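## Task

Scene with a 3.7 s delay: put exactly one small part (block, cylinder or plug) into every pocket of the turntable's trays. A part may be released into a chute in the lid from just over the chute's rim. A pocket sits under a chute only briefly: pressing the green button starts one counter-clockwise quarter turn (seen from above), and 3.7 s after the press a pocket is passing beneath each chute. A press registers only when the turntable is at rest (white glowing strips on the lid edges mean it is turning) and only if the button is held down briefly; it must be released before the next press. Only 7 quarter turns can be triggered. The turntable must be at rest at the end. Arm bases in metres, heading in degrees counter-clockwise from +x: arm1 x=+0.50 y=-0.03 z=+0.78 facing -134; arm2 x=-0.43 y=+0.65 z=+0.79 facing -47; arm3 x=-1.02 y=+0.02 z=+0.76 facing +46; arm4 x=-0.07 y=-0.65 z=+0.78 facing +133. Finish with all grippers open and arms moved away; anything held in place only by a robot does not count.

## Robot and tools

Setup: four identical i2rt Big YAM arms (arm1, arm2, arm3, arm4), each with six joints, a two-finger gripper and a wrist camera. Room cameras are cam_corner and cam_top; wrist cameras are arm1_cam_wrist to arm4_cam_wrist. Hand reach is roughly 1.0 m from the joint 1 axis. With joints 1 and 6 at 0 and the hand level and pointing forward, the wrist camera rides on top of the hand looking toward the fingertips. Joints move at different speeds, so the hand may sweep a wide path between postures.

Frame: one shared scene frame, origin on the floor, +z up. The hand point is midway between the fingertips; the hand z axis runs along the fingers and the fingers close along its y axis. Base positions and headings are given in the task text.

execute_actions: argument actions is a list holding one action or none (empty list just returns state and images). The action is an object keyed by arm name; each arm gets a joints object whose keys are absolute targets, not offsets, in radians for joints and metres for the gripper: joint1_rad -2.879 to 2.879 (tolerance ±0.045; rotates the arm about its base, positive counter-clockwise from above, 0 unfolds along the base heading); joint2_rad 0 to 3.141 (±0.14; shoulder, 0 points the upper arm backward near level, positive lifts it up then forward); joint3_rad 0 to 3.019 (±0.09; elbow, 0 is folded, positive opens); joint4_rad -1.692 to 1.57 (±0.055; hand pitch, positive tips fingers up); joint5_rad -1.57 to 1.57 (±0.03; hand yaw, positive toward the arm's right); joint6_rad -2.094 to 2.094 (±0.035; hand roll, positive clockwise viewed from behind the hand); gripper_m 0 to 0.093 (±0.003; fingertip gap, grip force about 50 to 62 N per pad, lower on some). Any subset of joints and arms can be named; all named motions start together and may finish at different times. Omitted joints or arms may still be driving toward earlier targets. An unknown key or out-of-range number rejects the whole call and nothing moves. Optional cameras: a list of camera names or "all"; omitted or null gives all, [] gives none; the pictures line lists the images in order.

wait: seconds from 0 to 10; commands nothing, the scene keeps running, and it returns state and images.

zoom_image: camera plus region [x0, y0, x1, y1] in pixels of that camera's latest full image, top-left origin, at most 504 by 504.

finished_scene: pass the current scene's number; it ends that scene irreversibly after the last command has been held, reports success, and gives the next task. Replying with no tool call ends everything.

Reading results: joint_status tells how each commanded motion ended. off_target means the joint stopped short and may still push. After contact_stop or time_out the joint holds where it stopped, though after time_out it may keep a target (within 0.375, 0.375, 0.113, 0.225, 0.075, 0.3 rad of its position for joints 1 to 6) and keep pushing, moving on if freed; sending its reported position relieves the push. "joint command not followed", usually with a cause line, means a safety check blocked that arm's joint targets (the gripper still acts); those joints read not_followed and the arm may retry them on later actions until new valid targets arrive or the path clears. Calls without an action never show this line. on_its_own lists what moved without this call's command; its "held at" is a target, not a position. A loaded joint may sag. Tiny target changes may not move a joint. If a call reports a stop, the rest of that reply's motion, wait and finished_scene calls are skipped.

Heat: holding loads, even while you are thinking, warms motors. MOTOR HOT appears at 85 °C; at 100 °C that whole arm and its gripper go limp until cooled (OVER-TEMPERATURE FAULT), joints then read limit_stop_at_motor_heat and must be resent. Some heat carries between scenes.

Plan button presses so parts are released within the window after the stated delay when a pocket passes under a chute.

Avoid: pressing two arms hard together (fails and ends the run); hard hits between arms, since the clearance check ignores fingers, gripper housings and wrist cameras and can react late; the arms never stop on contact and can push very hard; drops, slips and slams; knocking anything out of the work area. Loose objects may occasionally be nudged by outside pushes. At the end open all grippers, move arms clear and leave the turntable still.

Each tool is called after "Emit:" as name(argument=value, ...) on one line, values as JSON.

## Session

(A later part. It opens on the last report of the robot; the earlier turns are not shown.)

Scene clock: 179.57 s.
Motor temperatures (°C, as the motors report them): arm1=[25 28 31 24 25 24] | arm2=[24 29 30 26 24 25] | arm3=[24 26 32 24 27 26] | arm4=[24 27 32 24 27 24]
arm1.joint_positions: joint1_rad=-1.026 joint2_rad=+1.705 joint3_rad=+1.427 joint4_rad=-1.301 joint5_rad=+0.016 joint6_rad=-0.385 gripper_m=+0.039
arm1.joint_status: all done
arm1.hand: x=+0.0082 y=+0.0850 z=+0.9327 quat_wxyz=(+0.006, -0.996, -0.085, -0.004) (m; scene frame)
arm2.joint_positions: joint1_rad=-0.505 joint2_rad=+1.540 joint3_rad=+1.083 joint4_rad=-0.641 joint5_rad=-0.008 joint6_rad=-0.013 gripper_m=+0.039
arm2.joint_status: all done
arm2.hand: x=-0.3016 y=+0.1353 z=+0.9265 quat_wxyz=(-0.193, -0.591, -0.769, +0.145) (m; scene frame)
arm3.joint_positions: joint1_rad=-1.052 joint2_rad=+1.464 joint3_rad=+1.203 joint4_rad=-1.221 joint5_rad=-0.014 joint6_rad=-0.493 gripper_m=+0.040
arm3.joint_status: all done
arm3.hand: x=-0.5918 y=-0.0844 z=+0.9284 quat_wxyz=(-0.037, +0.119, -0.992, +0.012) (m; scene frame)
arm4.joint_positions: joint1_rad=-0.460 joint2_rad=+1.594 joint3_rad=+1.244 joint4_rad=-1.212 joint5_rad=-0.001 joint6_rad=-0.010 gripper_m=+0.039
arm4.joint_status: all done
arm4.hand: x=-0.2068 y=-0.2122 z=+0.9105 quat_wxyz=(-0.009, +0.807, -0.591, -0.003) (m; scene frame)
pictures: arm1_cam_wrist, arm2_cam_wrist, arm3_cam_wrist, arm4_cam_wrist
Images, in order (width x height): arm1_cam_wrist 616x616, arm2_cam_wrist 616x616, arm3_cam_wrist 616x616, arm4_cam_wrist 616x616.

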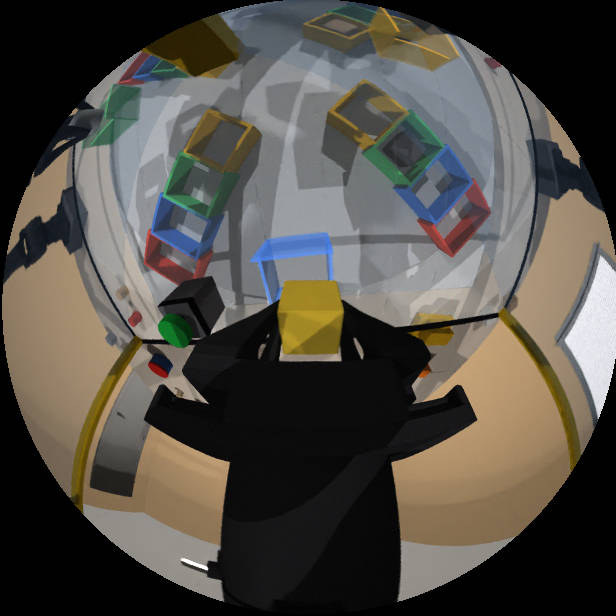

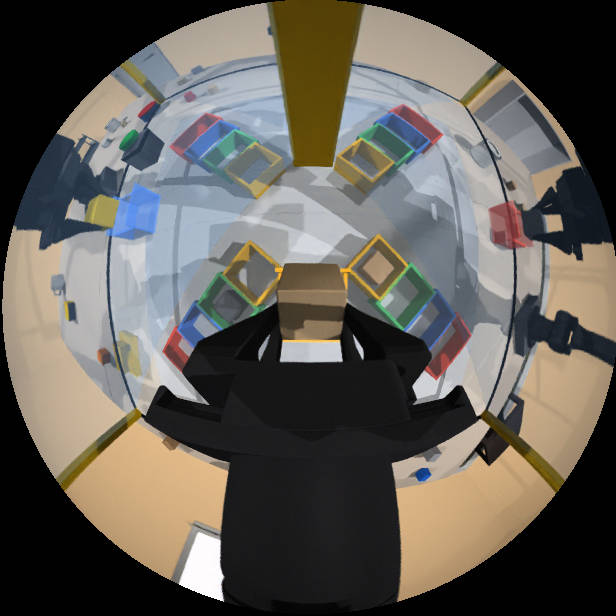

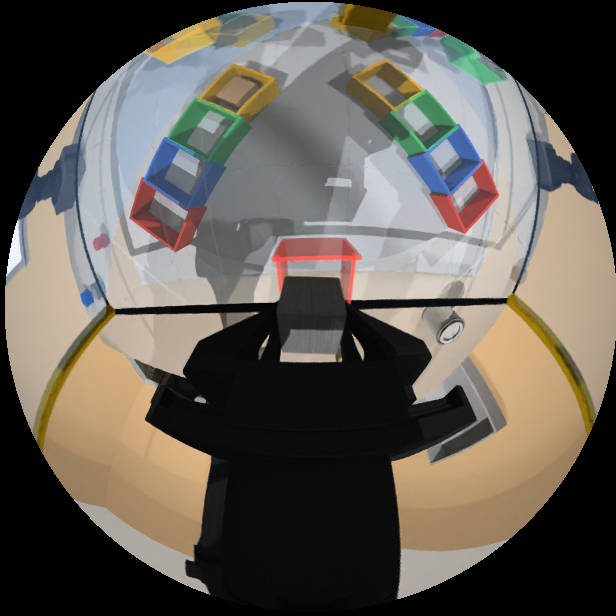

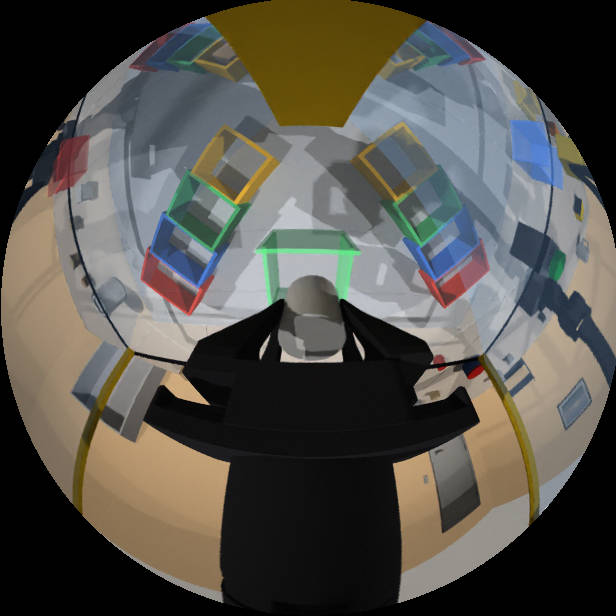

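Emit:
execute_actions(actions=[{"arm1":{"joints":{"joint1_rad":-0.77,"joint2_rad":1.46,"joint3_rad":1.235,"joint4_rad":-1.3,"joint6_rad":-0.46}},"arm2":{"joints":{"joint2_rad":1.58}},"arm3":{"joints":{"joint1_rad":-1.072,"joint2_rad":1.51}},"arm4":{"joints":{"joint3_rad":1.325}}}], cameras=["arm1_cam_wrist","arm2_cam_wrist","arm3_cam_wrist","arm4_cam_wrist"])

Scene clock: 187.53 s.
Motor temperatures (°C, as the motors report them): arm1=[25 28 32 24 25 24] | arm2=[24 29 30 26 24 25] | arm3=[24 26 33 24 27 26] | arm4=[24 27 34 24 27 24]
arm1.joint_positions: joint1_rad=-0.756 joint2_rad=+1.446 joint3_rad=+1.236 joint4_rad=-1.300 joint5_rad=+0.013 joint6_rad=-0.444 gripper_m=+0.039
arm1.joint_status: all done
arm1.hand: x=+0.0709 y=-0.0465 z=+0.9763 quat_wxyz=(+0.013, -0.969, -0.246, +0.031) (m; scene frame)
arm2.joint_positions: joint1_rad=-0.505 joint2_rad=+1.564 joint3_rad=+1.083 joint4_rad=-0.641 joint5_rad=-0.008 joint6_rad=-0.013 gripper_m=+0.039
arm2.joint_status: all done
arm2.hand: x=-0.3015 y=+0.1354 z=+0.9142 quat_wxyz=(-0.184, -0.593, -0.772, +0.138) (m; scene frame)
arm3.joint_positions: joint1_rad=-1.066 joint2_rad=+1.502 joint3_rad=+1.206 joint4_rad=-1.221 joint5_rad=-0.014 joint6_rad=-0.493 gripper_m=+0.040
arm3.joint_status: all done
arm3.hand: x=-0.5913 y=-0.0913 z=+0.9137 quat_wxyz=(-0.021, +0.112, -0.993, +0.006) (m; scene frame)
arm4.joint_positions: joint1_rad=-0.460 joint2_rad=+1.594 joint3_rad=+1.267 joint4_rad=-1.212 joint5_rad=-0.001 joint6_rad=-0.010 gripper_m=+0.039
arm4.joint_status: all done
arm4.hand: x=-0.2094 y=-0.2040 z=+0.9190 quat_wxyz=(-0.016, +0.807, -0.591, -0.012) (m; scene frame)
pictures: arm1_cam_wrist, arm2_cam_wrist, arm3_cam_wrist, arm4_cam_wrist
Images, in order (width x height): arm1_cam_wrist 616x616, arm2_cam_wrist 616x616, arm3_cam_wrist 616x616, arm4_cam_wrist 616x616.

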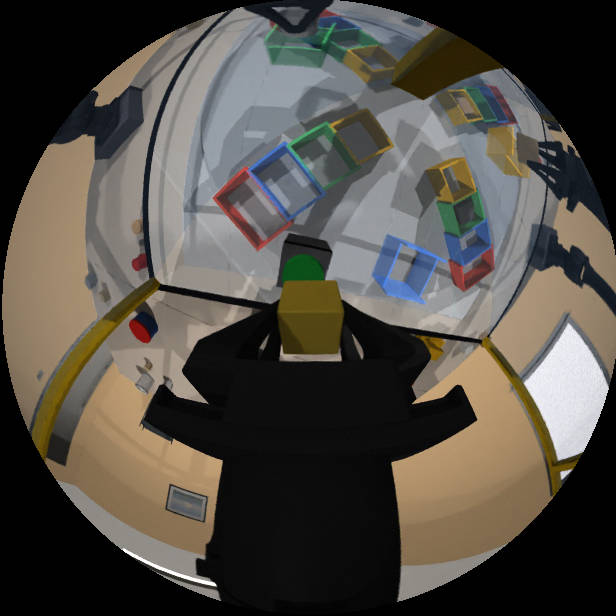

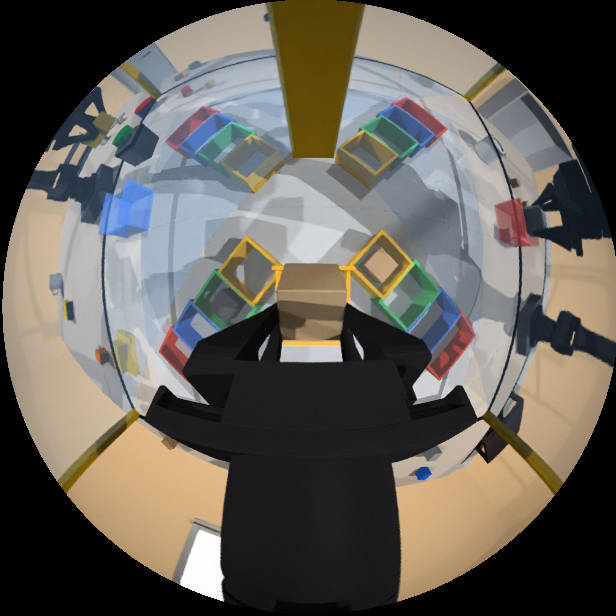

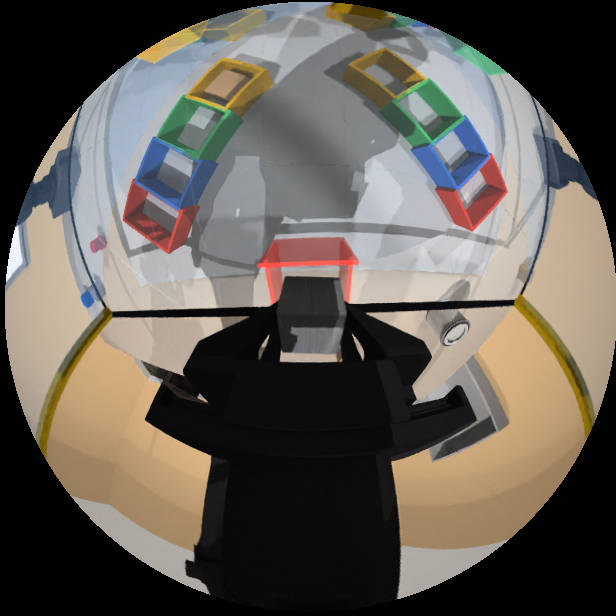

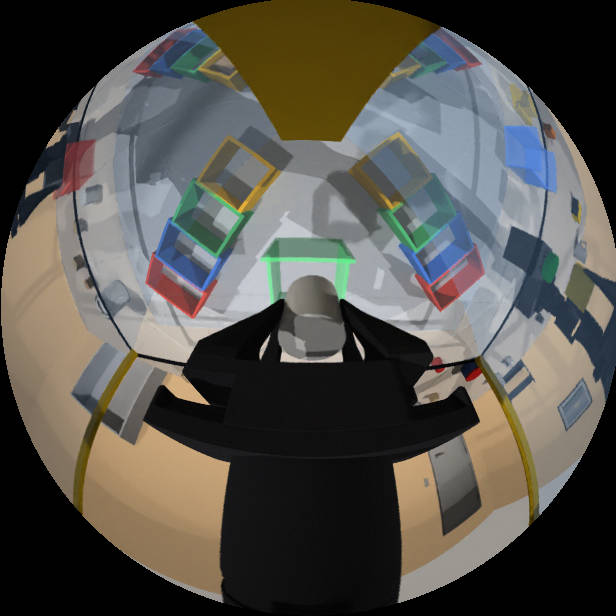

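Emit:
execute_actions(actions=[{"arm1":{"joints":{"joint2_rad":1.56}}}], cameras=["arm3_cam_wrist"])

Emit:
execute_actions(actions=[{"arm1":{"joints":{"joint1_rad":-0.99,"joint2_rad":1.695,"joint3_rad":1.47}}}], cameras=["arm3_cam_wrist"])

Emit:
wait(seconds=1.9)

Emit:
execute_actions(actions=[{"arm2":{"joints":{"gripper_m":0.06}},"arm4":{"joints":{"gripper_m":0.06}}}], cameras=["arm2_cam_wrist","arm3_cam_wrist","arm4_cam_wrist"])

Scene clock: 197.00 s.
Motor temperatures (°C, as the motors report them): arm1=[25 28 31 24 25 24] | arm2=[24 29 30 26 24 25] | arm3=[24 26 34 24 27 26] | arm4=[24 27 35 24 27 24]
arm1.joint_positions: joint1_rad=-0.756 joint2_rad=+1.538 joint3_rad=+1.242 joint4_rad=-1.301 joint5_rad=+0.015 joint6_rad=-0.444 gripper_m=+0.039
arm1.joint_status: all done
arm1.hand: x=+0.0651 y=-0.0464 z=+0.9409 quat_wxyz=(+0.005, -0.969, -0.246, -0.012) (m; scene frame)
arm2.joint_positions: joint1_rad=-0.505 joint2_rad=+1.564 joint3_rad=+1.083 joint4_rad=-0.641 joint5_rad=-0.008 joint6_rad=-0.013 gripper_m=+0.039
arm2.joint_status: not commanded
arm2.hand: x=-0.3015 y=+0.1354 z=+0.9142 quat_wxyz=(-0.184, -0.593, -0.772, +0.138) (m; scene frame)
arm3.joint_positions: joint1_rad=-1.066 joint2_rad=+1.502 joint3_rad=+1.206 joint4_rad=-1.221 joint5_rad=-0.014 joint6_rad=-0.493 gripper_m=+0.040
arm3.joint_status: not commanded
arm3.hand: x=-0.5913 y=-0.0913 z=+0.9137 quat_wxyz=(-0.021, +0.112, -0.993, +0.006) (m; scene frame)
arm4.joint_positions: joint1_rad=-0.460 joint2_rad=+1.594 joint3_rad=+1.267 joint4_rad=-1.212 joint5_rad=-0.001 joint6_rad=-0.010 gripper_m=+0.039
arm4.joint_status: not commanded
arm4.hand: x=-0.2094 y=-0.2040 z=+0.9190 quat_wxyz=(-0.016, +0.807, -0.591, -0.012) (m; scene frame)
pictures: arm3_cam_wrist
Images, in order (width x height): arm3_cam_wrist 616x616.

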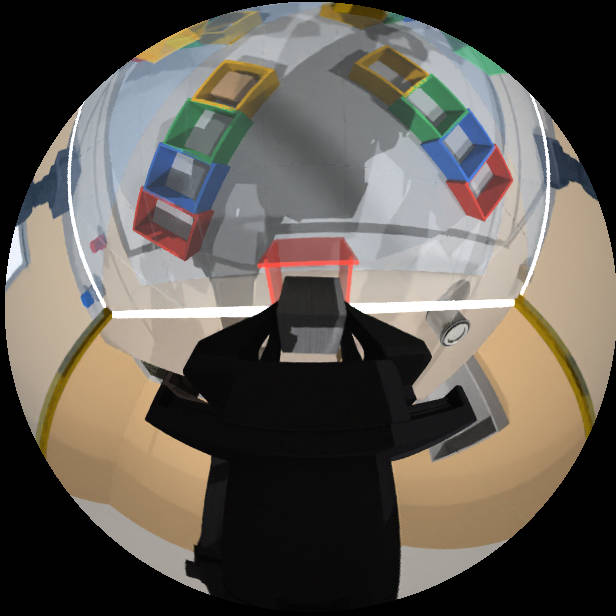

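Scene clock: 198.13 s.
Motor temperatures (°C, as the motors report them): arm1=[25 28 31 24 25 24] | arm2=[24 29 30 26 24 25] | arm3=[24 26 34 24 27 26] | arm4=[24 27 35 24 27 24]
arm1.joint_positions: joint1_rad=-1.003 joint2_rad=+1.705 joint3_rad=+1.423 joint4_rad=-1.302 joint5_rad=+0.016 joint6_rad=-0.446 gripper_m=+0.039
arm1.joint_status: all done
arm1.hand: x=+0.0073 y=+0.0735 z=+0.9314 quat_wxyz=(+0.006, -0.992, -0.126, -0.007) (m; scene frame)
arm2.joint_positions: joint1_rad=-0.505 joint2_rad=+1.564 joint3_rad=+1.083 joint4_rad=-0.641 joint5_rad=-0.008 joint6_rad=-0.013 gripper_m=+0.039
arm2.joint_status: not commanded
arm2.hand: x=-0.3015 y=+0.1354 z=+0.9142 quat_wxyz=(-0.184, -0.593, -0.772, +0.138) (m; scene frame)
arm3.joint_positions: joint1_rad=-1.066 joint2_rad=+1.502 joint3_rad=+1.206 joint4_rad=-1.221 joint5_rad=-0.014 joint6_rad=-0.493 gripper_m=+0.040
arm3.joint_status: not commanded
arm3.hand: x=-0.5913 y=-0.0913 z=+0.9137 quat_wxyz=(-0.021, +0.112, -0.993, +0.006) (m; scene frame)
arm4.joint_positions: joint1_rad=-0.460 joint2_rad=+1.594 joint3_rad=+1.267 joint4_rad=-1.212 joint5_rad=-0.001 joint6_rad=-0.010 gripper_m=+0.039
arm4.joint_status: not commanded
arm4.hand: x=-0.2094 y=-0.2040 z=+0.9190 quat_wxyz=(-0.016, +0.807, -0.591, -0.012) (m; scene frame)
pictures: arm3_cam_wrist
Images, in order (width x height): arm3_cam_wrist 616x616.

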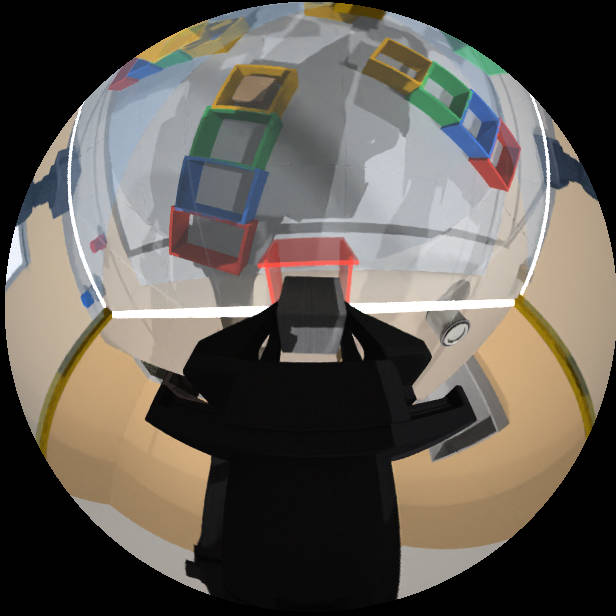

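Scene clock: 200.03 s.
Motor temperatures (°C, as the motors report them): arm1=[25 28 32 24 25 24] | arm2=[24 29 30 26 24 25] | arm3=[24 26 35 24 27 26] | arm4=[24 28 35 24 27 24]
arm1.joint_positions: joint1_rad=-1.003 joint2_rad=+1.705 joint3_rad=+1.423 joint4_rad=-1.302 joint5_rad=+0.016 joint6_rad=-0.446 gripper_m=+0.039
arm1.joint_status: all done
arm1.hand: x=+0.0073 y=+0.0735 z=+0.9314 quat_wxyz=(+0.006, -0.992, -0.126, -0.007) (m; scene frame)
arm2.joint_positions: joint1_rad=-0.505 joint2_rad=+1.564 joint3_rad=+1.083 joint4_rad=-0.641 joint5_rad=-0.008 joint6_rad=-0.013 gripper_m=+0.039
arm2.joint_status: not commanded
arm2.hand: x=-0.3015 y=+0.1354 z=+0.9142 quat_wxyz=(-0.184, -0.593, -0.772, +0.138) (m; scene frame)
arm3.joint_positions: joint1_rad=-1.066 joint2_rad=+1.502 joint3_rad=+1.206 joint4_rad=-1.221 joint5_rad=-0.014 joint6_rad=-0.493 gripper_m=+0.040
arm3.joint_status: not commanded
arm3.hand: x=-0.5913 y=-0.0913 z=+0.9137 quat_wxyz=(-0.021, +0.112, -0.993, +0.006) (m; scene frame)
arm4.joint_positions: joint1_rad=-0.460 joint2_rad=+1.594 joint3_rad=+1.267 joint4_rad=-1.212 joint5_rad=-0.001 joint6_rad=-0.010 gripper_m=+0.039
arm4.joint_status: not commanded
arm4.hand: x=-0.2094 y=-0.2040 z=+0.9190 quat_wxyz=(-0.016, +0.807, -0.591, -0.012) (m; scene frame)
wait: 1.90 s; at rest by 0.27 s
pictures: arm1_cam_wrist, arm2_cam_wrist, arm3_cam_wrist, arm4_cam_wrist, cam_corner, cam_top
Images, in order (width x height): arm1_cam_wrist 616x616, arm2_cam_wrist 616x616, arm3_cam_wrist 616x616, arm4_cam_wrist 616x616, cam_corner 672x504, cam_top 672x504.

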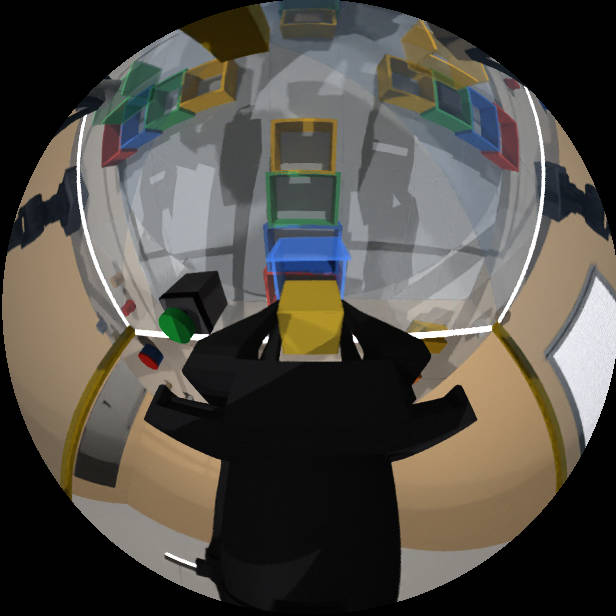

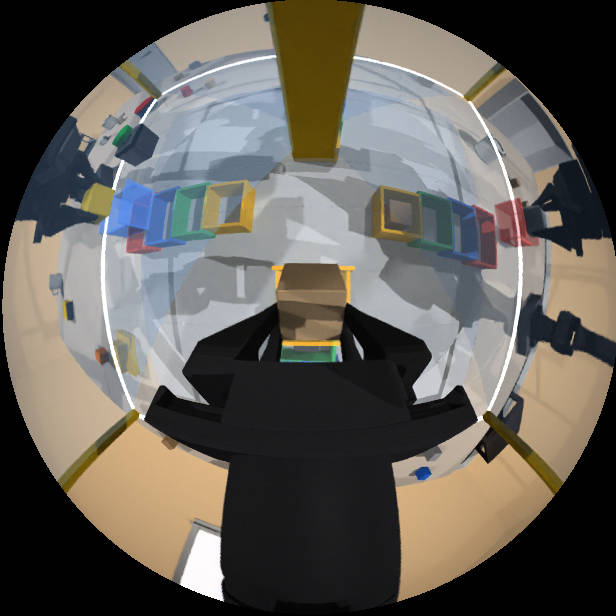

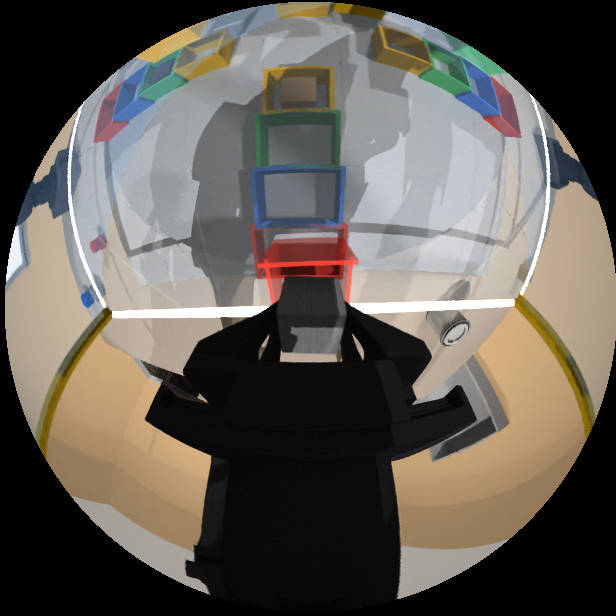

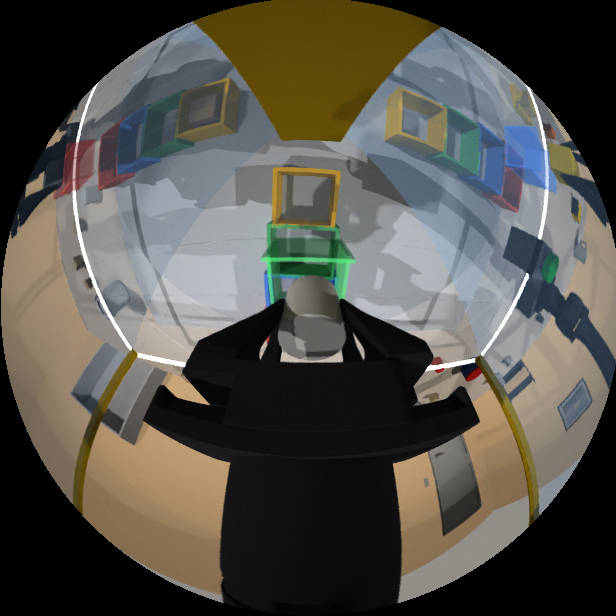

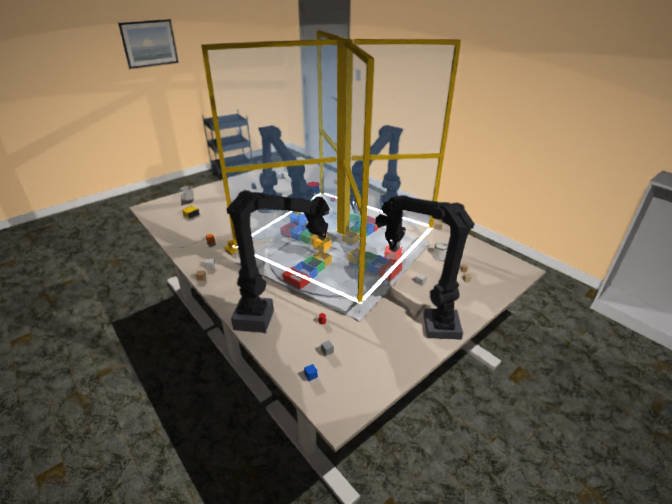

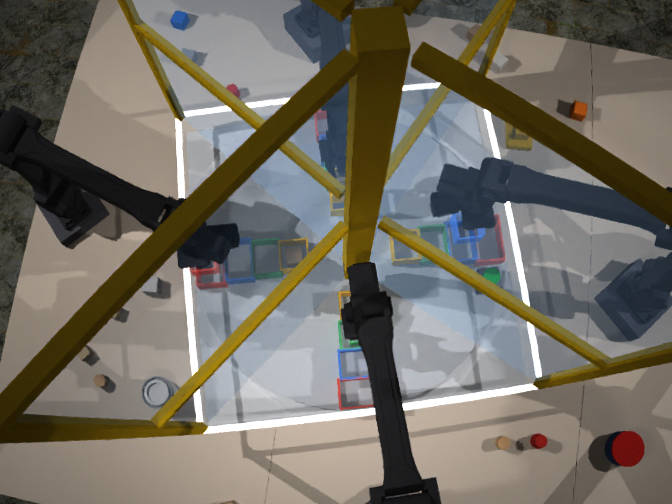

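Scene clock: 200.63 s.
Motor temperatures (°C, as the motors report them): arm1=[25 28 32 24 25 24] | arm2=[24 29 30 26 24 25] | arm3=[24 26 35 24 27 26] | arm4=[24 28 35 24 27 24]
arm1.joint_positions: joint1_rad=-1.003 joint2_rad=+1.705 joint3_rad=+1.423 joint4_rad=-1.302 joint5_rad=+0.016 joint6_rad=-0.446 gripper_m=+0.039
arm1.joint_status: not commanded
arm1.hand: x=+0.0073 y=+0.0735 z=+0.9314 quat_wxyz=(+0.006, -0.992, -0.126, -0.007) (m; scene frame)
arm2.joint_positions: joint1_rad=-0.505 joint2_rad=+1.564 joint3_rad=+1.083 joint4_rad=-0.641 joint5_rad=-0.008 joint6_rad=-0.013 gripper_m=+0.060
arm2.joint_status: all done
arm2.hand: x=-0.3015 y=+0.1354 z=+0.9142 quat_wxyz=(-0.184, -0.593, -0.772, +0.138) (m; scene frame)
arm3.joint_positions: joint1_rad=-1.066 joint2_rad=+1.502 joint3_rad=+1.206 joint4_rad=-1.221 joint5_rad=-0.014 joint6_rad=-0.493 gripper_m=+0.040
arm3.joint_status: not commanded
arm3.hand: x=-0.5913 y=-0.0913 z=+0.9137 quat_wxyz=(-0.021, +0.112, -0.993, +0.006) (m; scene frame)
arm4.joint_positions: joint1_rad=-0.460 joint2_rad=+1.594 joint3_rad=+1.267 joint4_rad=-1.212 joint5_rad=-0.001 joint6_rad=-0.010 gripper_m=+0.060
arm4.joint_status: all done
arm4.hand: x=-0.2094 y=-0.2040 z=+0.9190 quat_wxyz=(-0.016, +0.807, -0.591, -0.012) (m; scene frame)
pictures: arm2_cam_wrist, arm3_cam_wrist, arm4_cam_wrist
Images, in order (width x height): arm2_cam_wrist 616x616, arm3_cam_wrist 616x616, arm4_cam_wrist 616x616.

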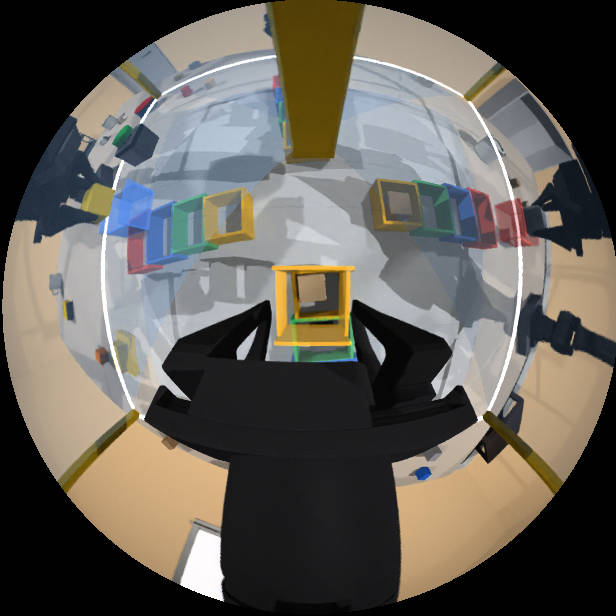

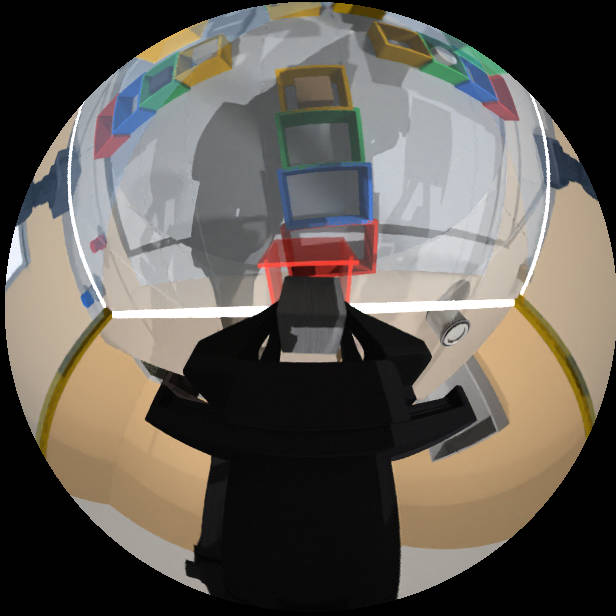

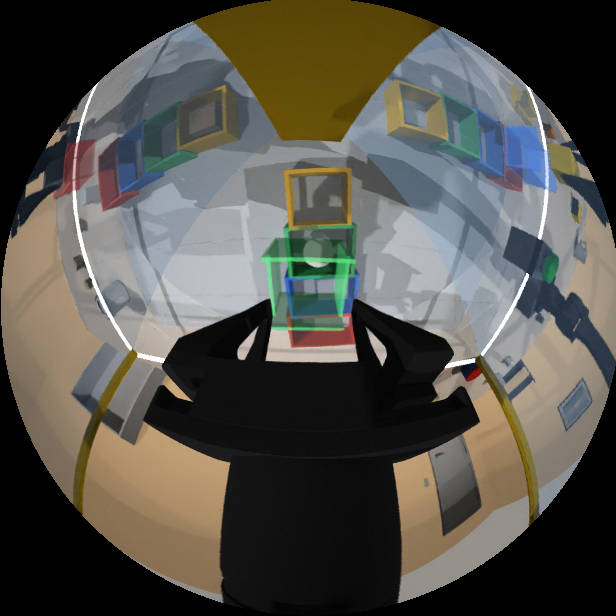

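Emit:
execute_actions(actions=[{"arm1":{"joints":{"joint1_rad":-0.77,"joint2_rad":1.46,"joint3_rad":1.235}},"arm2":{"joints":{"joint2_rad":1.0,"joint3_rad":0.9,"joint4_rad":-1.4,"gripper_m":0.09}},"arm4":{"joints":{"joint2_rad":1.0,"joint3_rad":0.9,"joint4_rad":-1.45,"gripper_m":0.09}}}], cameras=[])

Emit:
execute_actions(actions=[{"arm2":{"joints":{"joint1_rad":0.945,"joint6_rad":0.55}},"arm4":{"joints":{"joint1_rad":-1.66}}}], cameras=[])

Emit:
execute_actions(actions=[{"arm2":{"joints":{"joint2_rad":1.76,"joint3_rad":1.1,"joint4_rad":-0.86}},"arm4":{"joints":{"joint2_rad":1.445,"joint3_rad":0.75,"joint4_rad":-0.84}}}], cameras=["arm2_cam_wrist","arm4_cam_wrist","cam_top"])

Scene clock: 224.60 s.
Motor temperatures (°C, as the motors report them): arm1=[25 29 33 24 25 24] | arm2=[24 29 30 26 24 25] | arm3=[24 27 36 24 27 26] | arm4=[24 28 37 24 27 24]
arm1.joint_positions: joint1_rad=-0.756 joint2_rad=+1.446 joint3_rad=+1.235 joint4_rad=-1.300 joint5_rad=+0.013 joint6_rad=-0.447 gripper_m=+0.039
arm1.joint_status: all done
arm1.hand: x=+0.0711 y=-0.0464 z=+0.9761 quat_wxyz=(+0.013, -0.968, -0.247, +0.030) (m; scene frame)
arm2.joint_positions: joint1_rad=-0.505 joint2_rad=+0.987 joint3_rad=+0.899 joint4_rad=-1.385 joint5_rad=-0.008 joint6_rad=-0.012 gripper_m=+0.090
arm2.joint_status: all done
arm2.hand: x=-0.3651 y=+0.3870 z=+1.0045 quat_wxyz=(-0.048, -0.609, -0.791, +0.031) (m; scene frame)
arm3.joint_positions: joint1_rad=-1.066 joint2_rad=+1.502 joint3_rad=+1.206 joint4_rad=-1.221 joint5_rad=-0.014 joint6_rad=-0.493 gripper_m=+0.040
arm3.joint_status: not commanded
arm3.hand: x=-0.5913 y=-0.0913 z=+0.9137 quat_wxyz=(-0.021, +0.112, -0.993, +0.006) (m; scene frame)
arm4.joint_positions: joint1_rad=-0.460 joint2_rad=+0.997 joint3_rad=+0.898 joint4_rad=-1.442 joint5_rad=-0.001 joint6_rad=-0.010 gripper_m=+0.090
arm4.joint_status: all done
arm4.hand: x=-0.1495 y=-0.4030 z=+0.9802 quat_wxyz=(-0.016, +0.807, -0.591, -0.012) (m; scene frame)
pictures: none
No camera images: the call's "cameras" was empty. Leave "cameras" out to get every camera's image.

Scene clock: 226.33 s.
Motor temperatures (°C, as the motors report them): arm1=[25 29 33 24 25 24] | arm2=[24 29 31 26 24 25] | arm3=[24 27 36 24 27 26] | arm4=[24 28 36 24 27 24]
arm1.joint_positions: joint1_rad=-0.756 joint2_rad=+1.446 joint3_rad=+1.235 joint4_rad=-1.300 joint5_rad=+0.013 joint6_rad=-0.447 gripper_m=+0.039
arm1.joint_status: not commanded
arm1.hand: x=+0.0711 y=-0.0464 z=+0.9761 quat_wxyz=(+0.013, -0.968, -0.247, +0.030) (m; scene frame)
arm2.joint_positions: joint1_rad=+0.937 joint2_rad=+0.991 joint3_rad=+0.899 joint4_rad=-1.385 joint5_rad=-0.009 joint6_rad=+0.537 gripper_m=+0.090
arm2.joint_status: all done
arm2.hand: x=-0.1601 y=+0.6859 z=+1.0007 quat_wxyz=(-0.048, -0.208, -0.977, -0.013) (m; scene frame)
arm3.joint_positions: joint1_rad=-1.066 joint2_rad=+1.502 joint3_rad=+1.206 joint4_rad=-1.221 joint5_rad=-0.014 joint6_rad=-0.493 gripper_m=+0.040
arm3.joint_status: not commanded
arm3.hand: x=-0.5913 y=-0.0913 z=+0.9137 quat_wxyz=(-0.021, +0.112, -0.993, +0.006) (m; scene frame)
arm4.joint_positions: joint1_rad=-1.652 joint2_rad=+0.998 joint3_rad=+0.898 joint4_rad=-1.442 joint5_rad=+0.000 joint6_rad=-0.010 gripper_m=+0.090
arm4.joint_status: all done
arm4.hand: x=+0.1301 y=-0.4897 z=+0.9818 quat_wxyz=(-0.020, +0.336, -0.942, -0.009) (m; scene frame)
pictures: none
No camera images: the call's "cameras" was empty. Leave "cameras" out to get every camera's image.

Scene clock: 227.73 s.
Motor temperatures (°C, as the motors report them): arm1=[25 29 33 24 25 24] | arm2=[24 29 31 26 24 25] | arm3=[24 27 36 24 27 26] | arm4=[24 27 36 24 27 24]
arm1.joint_positions: joint1_rad=-0.756 joint2_rad=+1.446 joint3_rad=+1.235 joint4_rad=-1.300 joint5_rad=+0.013 joint6_rad=-0.447 gripper_m=+0.039
arm1.joint_status: not commanded
arm1.hand: x=+0.0711 y=-0.0464 z=+0.9761 quat_wxyz=(+0.013, -0.968, -0.247, +0.030) (m; scene frame)
arm2.joint_positions: joint1_rad=+0.937 joint2_rad=+1.765 joint3_rad=+1.085 joint4_rad=-0.876 joint5_rad=-0.009 joint6_rad=+0.537 gripper_m=+0.090
arm2.joint_status: all done
arm2.hand: x=+0.0276 y=+0.7048 z=+0.8002 quat_wxyz=(-0.011, -0.209, -0.978, +0.000) (m; scene frame)
arm3.joint_positions: joint1_rad=-1.066 joint2_rad=+1.502 joint3_rad=+1.206 joint4_rad=-1.221 joint5_rad=-0.014 joint6_rad=-0.493 gripper_m=+0.040
arm3.joint_status: not commanded
arm3.hand: x=-0.5913 y=-0.0913 z=+0.9137 quat_wxyz=(-0.021, +0.112, -0.993, +0.006) (m; scene frame)
arm4.joint_positions: joint1_rad=-1.652 joint2_rad=+1.453 joint3_rad=+0.741 joint4_rad=-0.855 joint5_rad=+0.000 joint6_rad=-0.010 gripper_m=+0.090
arm4.joint_status: all done
arm4.hand: x=+0.1898 y=-0.4412 z=+0.8006 quat_wxyz=(-0.008, +0.336, -0.942, -0.004) (m; scene frame)
pictures: arm2_cam_wrist, arm4_cam_wrist, cam_top
Images, in order (width x height): arm2_cam_wrist 616x616, arm4_cam_wrist 616x616, cam_top 672x504.

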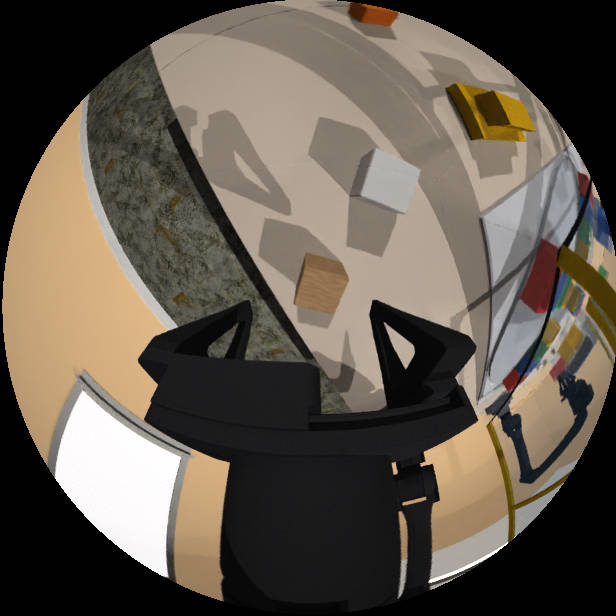

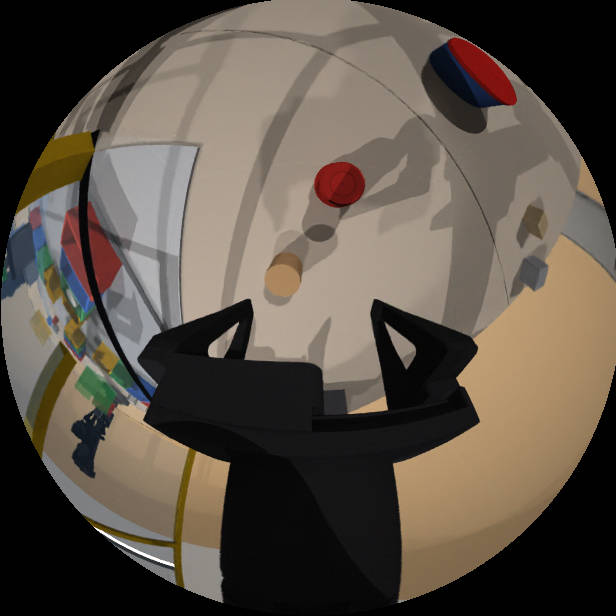

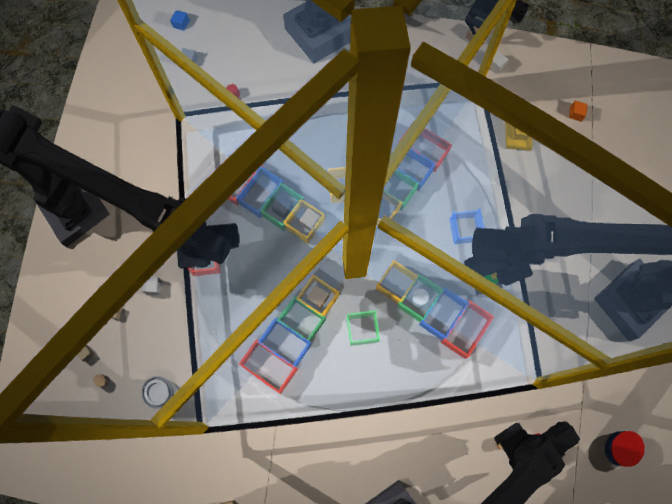

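Emit:
execute_actions(actions=[{"arm2":{"joints":{"joint1_rad":0.915,"joint2_rad":1.875,"joint4_rad":-0.82,"joint6_rad":0.8}},"arm4":{"joints":{"joint1_rad":-1.575,"joint2_rad":1.605,"joint4_rad":-0.73}}}], cameras=[])

Emit:
execute_actions(actions=[{"arm2":{"joints":{"gripper_m":0.015}},"arm4":{"joints":{"gripper_m":0.008}}}], cameras=["arm2_cam_wrist","arm4_cam_wrist"])

Emit:
execute_actions(actions=[{"arm2":{"joints":{"joint2_rad":1.0,"joint3_rad":0.9,"joint4_rad":-1.4}},"arm4":{"joints":{"joint2_rad":1.0,"joint3_rad":0.93,"joint4_rad":-1.45}}}], cameras=[])

Emit:
execute_actions(actions=[{"arm2":{"joints":{"joint1_rad":-0.515,"joint6_rad":-0.02,"joint3_rad":1.11}},"arm4":{"joints":{"joint1_rad":-0.45}}}], cameras=[])

Emit:
execute_actions(actions=[{"arm2":{"joints":{"joint2_rad":1.535,"joint4_rad":-0.62}},"arm4":{"joints":{"joint2_rad":1.575,"joint3_rad":1.325,"joint4_rad":-1.22}}}], cameras=["arm2_cam_wrist","arm4_cam_wrist"])

Scene clock: 247.63 s.
Motor temperatures (°C, as the motors report them): arm1=[25 29 32 24 25 24] | arm2=[24 29 31 26 24 25] | arm3=[24 27 36 24 27 26] | arm4=[24 27 33 24 27 24]
arm1.joint_positions: joint1_rad=-0.756 joint2_rad=+1.446 joint3_rad=+1.235 joint4_rad=-1.300 joint5_rad=+0.013 joint6_rad=-0.447 gripper_m=+0.039
arm1.joint_status: not commanded
arm1.hand: x=+0.0711 y=-0.0464 z=+0.9761 quat_wxyz=(+0.013, -0.968, -0.247, +0.030) (m; scene frame)
arm2.joint_positions: joint1_rad=+0.928 joint2_rad=+1.873 joint3_rad=+1.085 joint4_rad=-0.834 joint5_rad=-0.009 joint6_rad=+0.787 gripper_m=+0.090
arm2.joint_status: all done
arm2.hand: x=+0.0224 y=+0.6995 z=+0.7526 quat_wxyz=(+0.019, -0.333, -0.943, +0.013) (m; scene frame)
arm3.joint_positions: joint1_rad=-1.066 joint2_rad=+1.502 joint3_rad=+1.206 joint4_rad=-1.221 joint5_rad=-0.014 joint6_rad=-0.493 gripper_m=+0.040
arm3.joint_status: not commanded
arm3.hand: x=-0.5913 y=-0.0913 z=+0.9137 quat_wxyz=(-0.021, +0.112, -0.993, +0.006) (m; scene frame)
arm4.joint_positions: joint1_rad=-1.579 joint2_rad=+1.621 joint3_rad=+0.741 joint4_rad=-0.745 joint5_rad=+0.000 joint6_rad=-0.010 gripper_m=+0.090
arm4.joint_status: all done
arm4.hand: x=+0.1774 y=-0.4196 z=+0.7469 quat_wxyz=(+0.019, +0.370, -0.929, +0.006) (m; scene frame)
pictures: none
No camera images: the call's "cameras" was empty. Leave "cameras" out to get every camera's image.

Scene clock: 248.33 s.
Motor temperatures (°C, as the motors report them): arm1=[25 29 32 24 25 24] | arm2=[24 29 31 26 24 25] | arm3=[24 27 36 24 27 26] | arm4=[24 27 33 24 27 24]
arm1.joint_positions: joint1_rad=-0.756 joint2_rad=+1.446 joint3_rad=+1.235 joint4_rad=-1.300 joint5_rad=+0.013 joint6_rad=-0.447 gripper_m=+0.039
arm1.joint_status: not commanded
arm1.hand: x=+0.0711 y=-0.0464 z=+0.9761 quat_wxyz=(+0.013, -0.968, -0.247, +0.030) (m; scene frame)
arm2.joint_positions: joint1_rad=+0.928 joint2_rad=+1.873 joint3_rad=+1.085 joint4_rad=-0.834 joint5_rad=-0.009 joint6_rad=+0.788 gripper_m=+0.039
arm2.joint_status: gripper_m off_target (ended at +0.039, target +0.015)
arm2.hand: x=+0.0224 y=+0.6995 z=+0.7526 quat_wxyz=(+0.019, -0.334, -0.942, +0.013) (m; scene frame)
arm3.joint_positions: joint1_rad=-1.066 joint2_rad=+1.502 joint3_rad=+1.206 joint4_rad=-1.221 joint5_rad=-0.014 joint6_rad=-0.493 gripper_m=+0.040
arm3.joint_status: not commanded
arm3.hand: x=-0.5913 y=-0.0913 z=+0.9137 quat_wxyz=(-0.021, +0.112, -0.993, +0.006) (m; scene frame)
arm4.joint_positions: joint1_rad=-1.579 joint2_rad=+1.621 joint3_rad=+0.741 joint4_rad=-0.745 joint5_rad=+0.000 joint6_rad=-0.010 gripper_m=+0.031
arm4.joint_status: gripper_m off_target (ended at +0.031, target +0.008)
arm4.hand: x=+0.1774 y=-0.4196 z=+0.7469 quat_wxyz=(+0.019, +0.370, -0.929, +0.006) (m; scene frame)
pictures: arm2_cam_wrist, arm4_cam_wrist
Images, in order (width x height): arm2_cam_wrist 616x616, arm4_cam_wrist 616x616.

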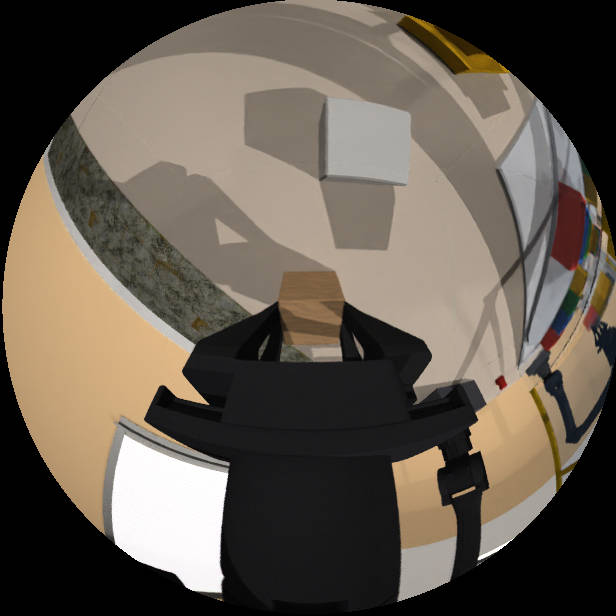

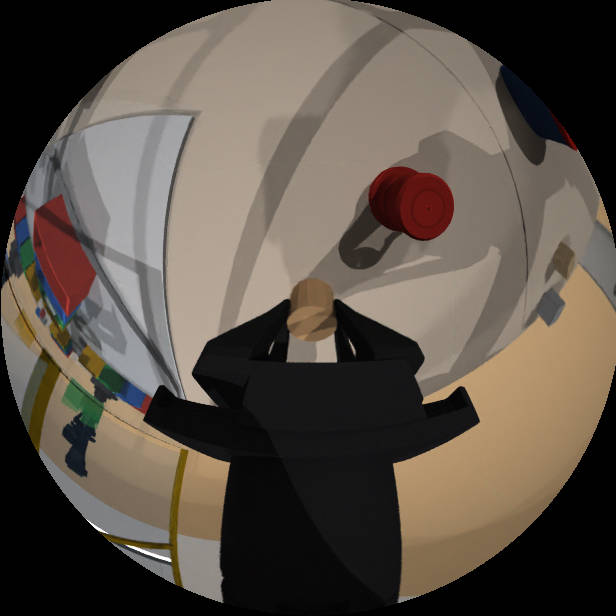

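Scene clock: 249.70 s.
Motor temperatures (°C, as the motors report them): arm1=[25 29 32 24 25 24] | arm2=[24 29 31 26 24 25] | arm3=[24 27 36 24 27 26] | arm4=[24 27 34 24 27 24]
arm1.joint_positions: joint1_rad=-0.756 joint2_rad=+1.446 joint3_rad=+1.235 joint4_rad=-1.300 joint5_rad=+0.013 joint6_rad=-0.447 gripper_m=+0.039
arm1.joint_status: not commanded
arm1.hand: x=+0.0711 y=-0.0464 z=+0.9761 quat_wxyz=(+0.013, -0.968, -0.247, +0.030) (m; scene frame)
arm2.joint_positions: joint1_rad=+0.928 joint2_rad=+0.998 joint3_rad=+0.897 joint4_rad=-1.386 joint5_rad=-0.009 joint6_rad=+0.788 gripper_m=+0.039
arm2.joint_status: all done
arm2.hand: x=-0.1601 y=+0.6835 z=+0.9983 quat_wxyz=(-0.042, -0.333, -0.942, -0.017) (m; scene frame)
arm3.joint_positions: joint1_rad=-1.066 joint2_rad=+1.502 joint3_rad=+1.206 joint4_rad=-1.221 joint5_rad=-0.014 joint6_rad=-0.493 gripper_m=+0.040
arm3.joint_status: not commanded
arm3.hand: x=-0.5913 y=-0.0913 z=+0.9137 quat_wxyz=(-0.021, +0.112, -0.993, +0.006) (m; scene frame)
arm4.joint_positions: joint1_rad=-1.579 joint2_rad=+0.995 joint3_rad=+0.902 joint4_rad=-1.437 joint5_rad=+0.000 joint6_rad=-0.010 gripper_m=+0.031
arm4.joint_status: all done
arm4.hand: x=+0.1194 y=-0.4740 z=+0.9841 quat_wxyz=(-0.025, +0.369, -0.929, -0.011) (m; scene frame)
pictures: none
No camera images: the call's "cameras" was empty. Leave "cameras" out to get every camera's image.

Scene clock: 251.47 s.
Motor temperatures (°C, as the motors report them): arm1=[25 29 32 24 25 24] | arm2=[24 29 31 26 24 25] | arm3=[24 27 36 24 27 26] | arm4=[24 27 34 24 27 24]
arm1.joint_positions: joint1_rad=-0.756 joint2_rad=+1.446 joint3_rad=+1.235 joint4_rad=-1.300 joint5_rad=+0.013 joint6_rad=-0.447 gripper_m=+0.039
arm1.joint_status: not commanded
arm1.hand: x=+0.0711 y=-0.0464 z=+0.9761 quat_wxyz=(+0.013, -0.968, -0.247, +0.030) (m; scene frame)
arm2.joint_positions: joint1_rad=-0.508 joint2_rad=+1.000 joint3_rad=+1.074 joint4_rad=-1.389 joint5_rad=-0.008 joint6_rad=-0.006 gripper_m=+0.039
arm2.joint_status: all done
arm2.hand: x=-0.3561 y=+0.3461 z=+1.0756 quat_wxyz=(-0.110, -0.608, -0.782, +0.079) (m; scene frame)
arm3.joint_positions: joint1_rad=-1.066 joint2_rad=+1.502 joint3_rad=+1.206 joint4_rad=-1.221 joint5_rad=-0.014 joint6_rad=-0.493 gripper_m=+0.040
arm3.joint_status: not commanded
arm3.hand: x=-0.5913 y=-0.0913 z=+0.9137 quat_wxyz=(-0.021, +0.112, -0.993, +0.006) (m; scene frame)
arm4.joint_positions: joint1_rad=-0.459 joint2_rad=+0.998 joint3_rad=+0.902 joint4_rad=-1.437 joint5_rad=-0.001 joint6_rad=-0.010 gripper_m=+0.031
arm4.joint_status: all done
arm4.hand: x=-0.1504 y=-0.4008 z=+0.9816 quat_wxyz=(-0.018, +0.807, -0.590, -0.014) (m; scene frame)
pictures: none
No camera images: the call's "cameras" was empty. Leave "cameras" out to get every camera's image.

Scene clock: 252.90 s.
Motor temperatures (°C, as the motors report them): arm1=[25 29 32 24 25 24] | arm2=[24 29 31 26 24 25] | arm3=[24 27 37 24 27 26] | arm4=[24 27 34 24 27 24]
arm1.joint_positions: joint1_rad=-0.756 joint2_rad=+1.446 joint3_rad=+1.235 joint4_rad=-1.300 joint5_rad=+0.013 joint6_rad=-0.447 gripper_m=+0.039
arm1.joint_status: not commanded
arm1.hand: x=+0.0711 y=-0.0464 z=+0.9761 quat_wxyz=(+0.013, -0.968, -0.247, +0.030) (m; scene frame)
arm2.joint_positions: joint1_rad=-0.508 joint2_rad=+1.516 joint3_rad=+1.074 joint4_rad=-0.643 joint5_rad=-0.010 joint6_rad=-0.007 gripper_m=+0.039
arm2.joint_status: all done
arm2.hand: x=-0.3038 y=+0.1388 z=+0.9340 quat_wxyz=(-0.199, -0.594, -0.766, +0.148) (m; scene frame)
arm3.joint_positions: joint1_rad=-1.066 joint2_rad=+1.502 joint3_rad=+1.206 joint4_rad=-1.221 joint5_rad=-0.014 joint6_rad=-0.493 gripper_m=+0.040
arm3.joint_status: not commanded
arm3.hand: x=-0.5913 y=-0.0913 z=+0.9137 quat_wxyz=(-0.021, +0.112, -0.993, +0.006) (m; scene frame)
arm4.joint_positions: joint1_rad=-0.459 joint2_rad=+1.595 joint3_rad=+1.276 joint4_rad=-1.227 joint5_rad=-0.001 joint6_rad=-0.010 gripper_m=+0.031
arm4.joint_status: all done
arm4.hand: x=-0.2099 y=-0.2044 z=+0.9220 quat_wxyz=(-0.015, +0.807, -0.590, -0.010) (m; scene frame)
pictures: arm2_cam_wrist, arm4_cam_wrist
Images, in order (width x height): arm2_cam_wrist 616x616, arm4_cam_wrist 616x616.

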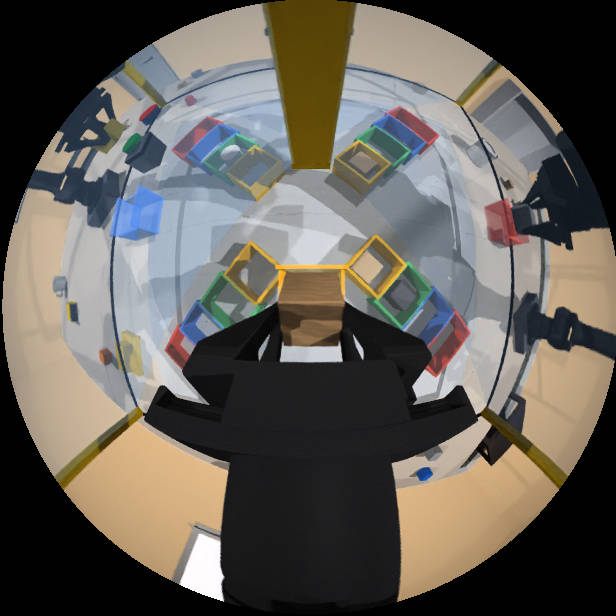

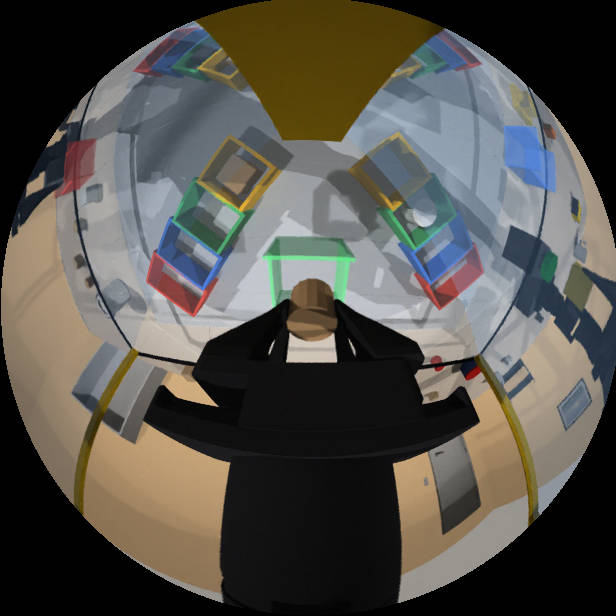

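Emit:
execute_actions(actions=[{"arm2":{"joints":{"joint2_rad":1.575,"joint4_rad":-0.575}}}], cameras=["arm2_cam_wrist"])

Scene clock: 257.80 s.
Motor temperatures (°C, as the motors report them): arm1=[25 29 32 24 25 24] | arm2=[24 29 32 26 24 25] | arm3=[24 27 37 24 27 26] | arm4=[24 27 35 24 27 24]
arm1.joint_positions: joint1_rad=-0.756 joint2_rad=+1.446 joint3_rad=+1.235 joint4_rad=-1.300 joint5_rad=+0.013 joint6_rad=-0.447 gripper_m=+0.039
arm1.joint_status: not commanded
arm1.hand: x=+0.0711 y=-0.0464 z=+0.9761 quat_wxyz=(+0.013, -0.968, -0.247, +0.030) (m; scene frame)
arm2.joint_positions: joint1_rad=-0.508 joint2_rad=+1.566 joint3_rad=+1.074 joint4_rad=-0.598 joint5_rad=-0.010 joint6_rad=-0.007 gripper_m=+0.039
arm2.joint_status: all done
arm2.hand: x=-0.3014 y=+0.1295 z=+0.9139 quat_wxyz=(-0.197, -0.594, -0.766, +0.147) (m; scene frame)
arm3.joint_positions: joint1_rad=-1.066 joint2_rad=+1.502 joint3_rad=+1.206 joint4_rad=-1.221 joint5_rad=-0.014 joint6_rad=-0.493 gripper_m=+0.040
arm3.joint_status: not commanded
arm3.hand: x=-0.5913 y=-0.0913 z=+0.9137 quat_wxyz=(-0.021, +0.112, -0.993, +0.006) (m; scene frame)
arm4.joint_positions: joint1_rad=-0.459 joint2_rad=+1.595 joint3_rad=+1.276 joint4_rad=-1.227 joint5_rad=-0.001 joint6_rad=-0.010 gripper_m=+0.031
arm4.joint_status: not commanded
arm4.hand: x=-0.2099 y=-0.2044 z=+0.9220 quat_wxyz=(-0.015, +0.807, -0.590, -0.010) (m; scene frame)
pictures: arm2_cam_wrist
Images, in order (width x height): arm2_cam_wrist 616x616.

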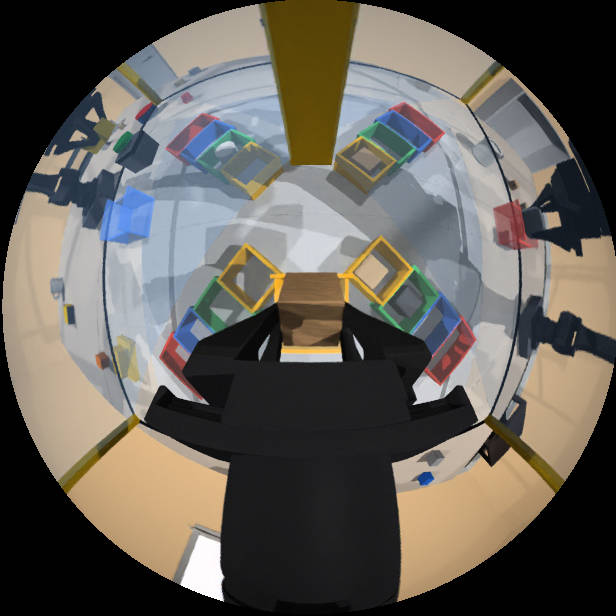

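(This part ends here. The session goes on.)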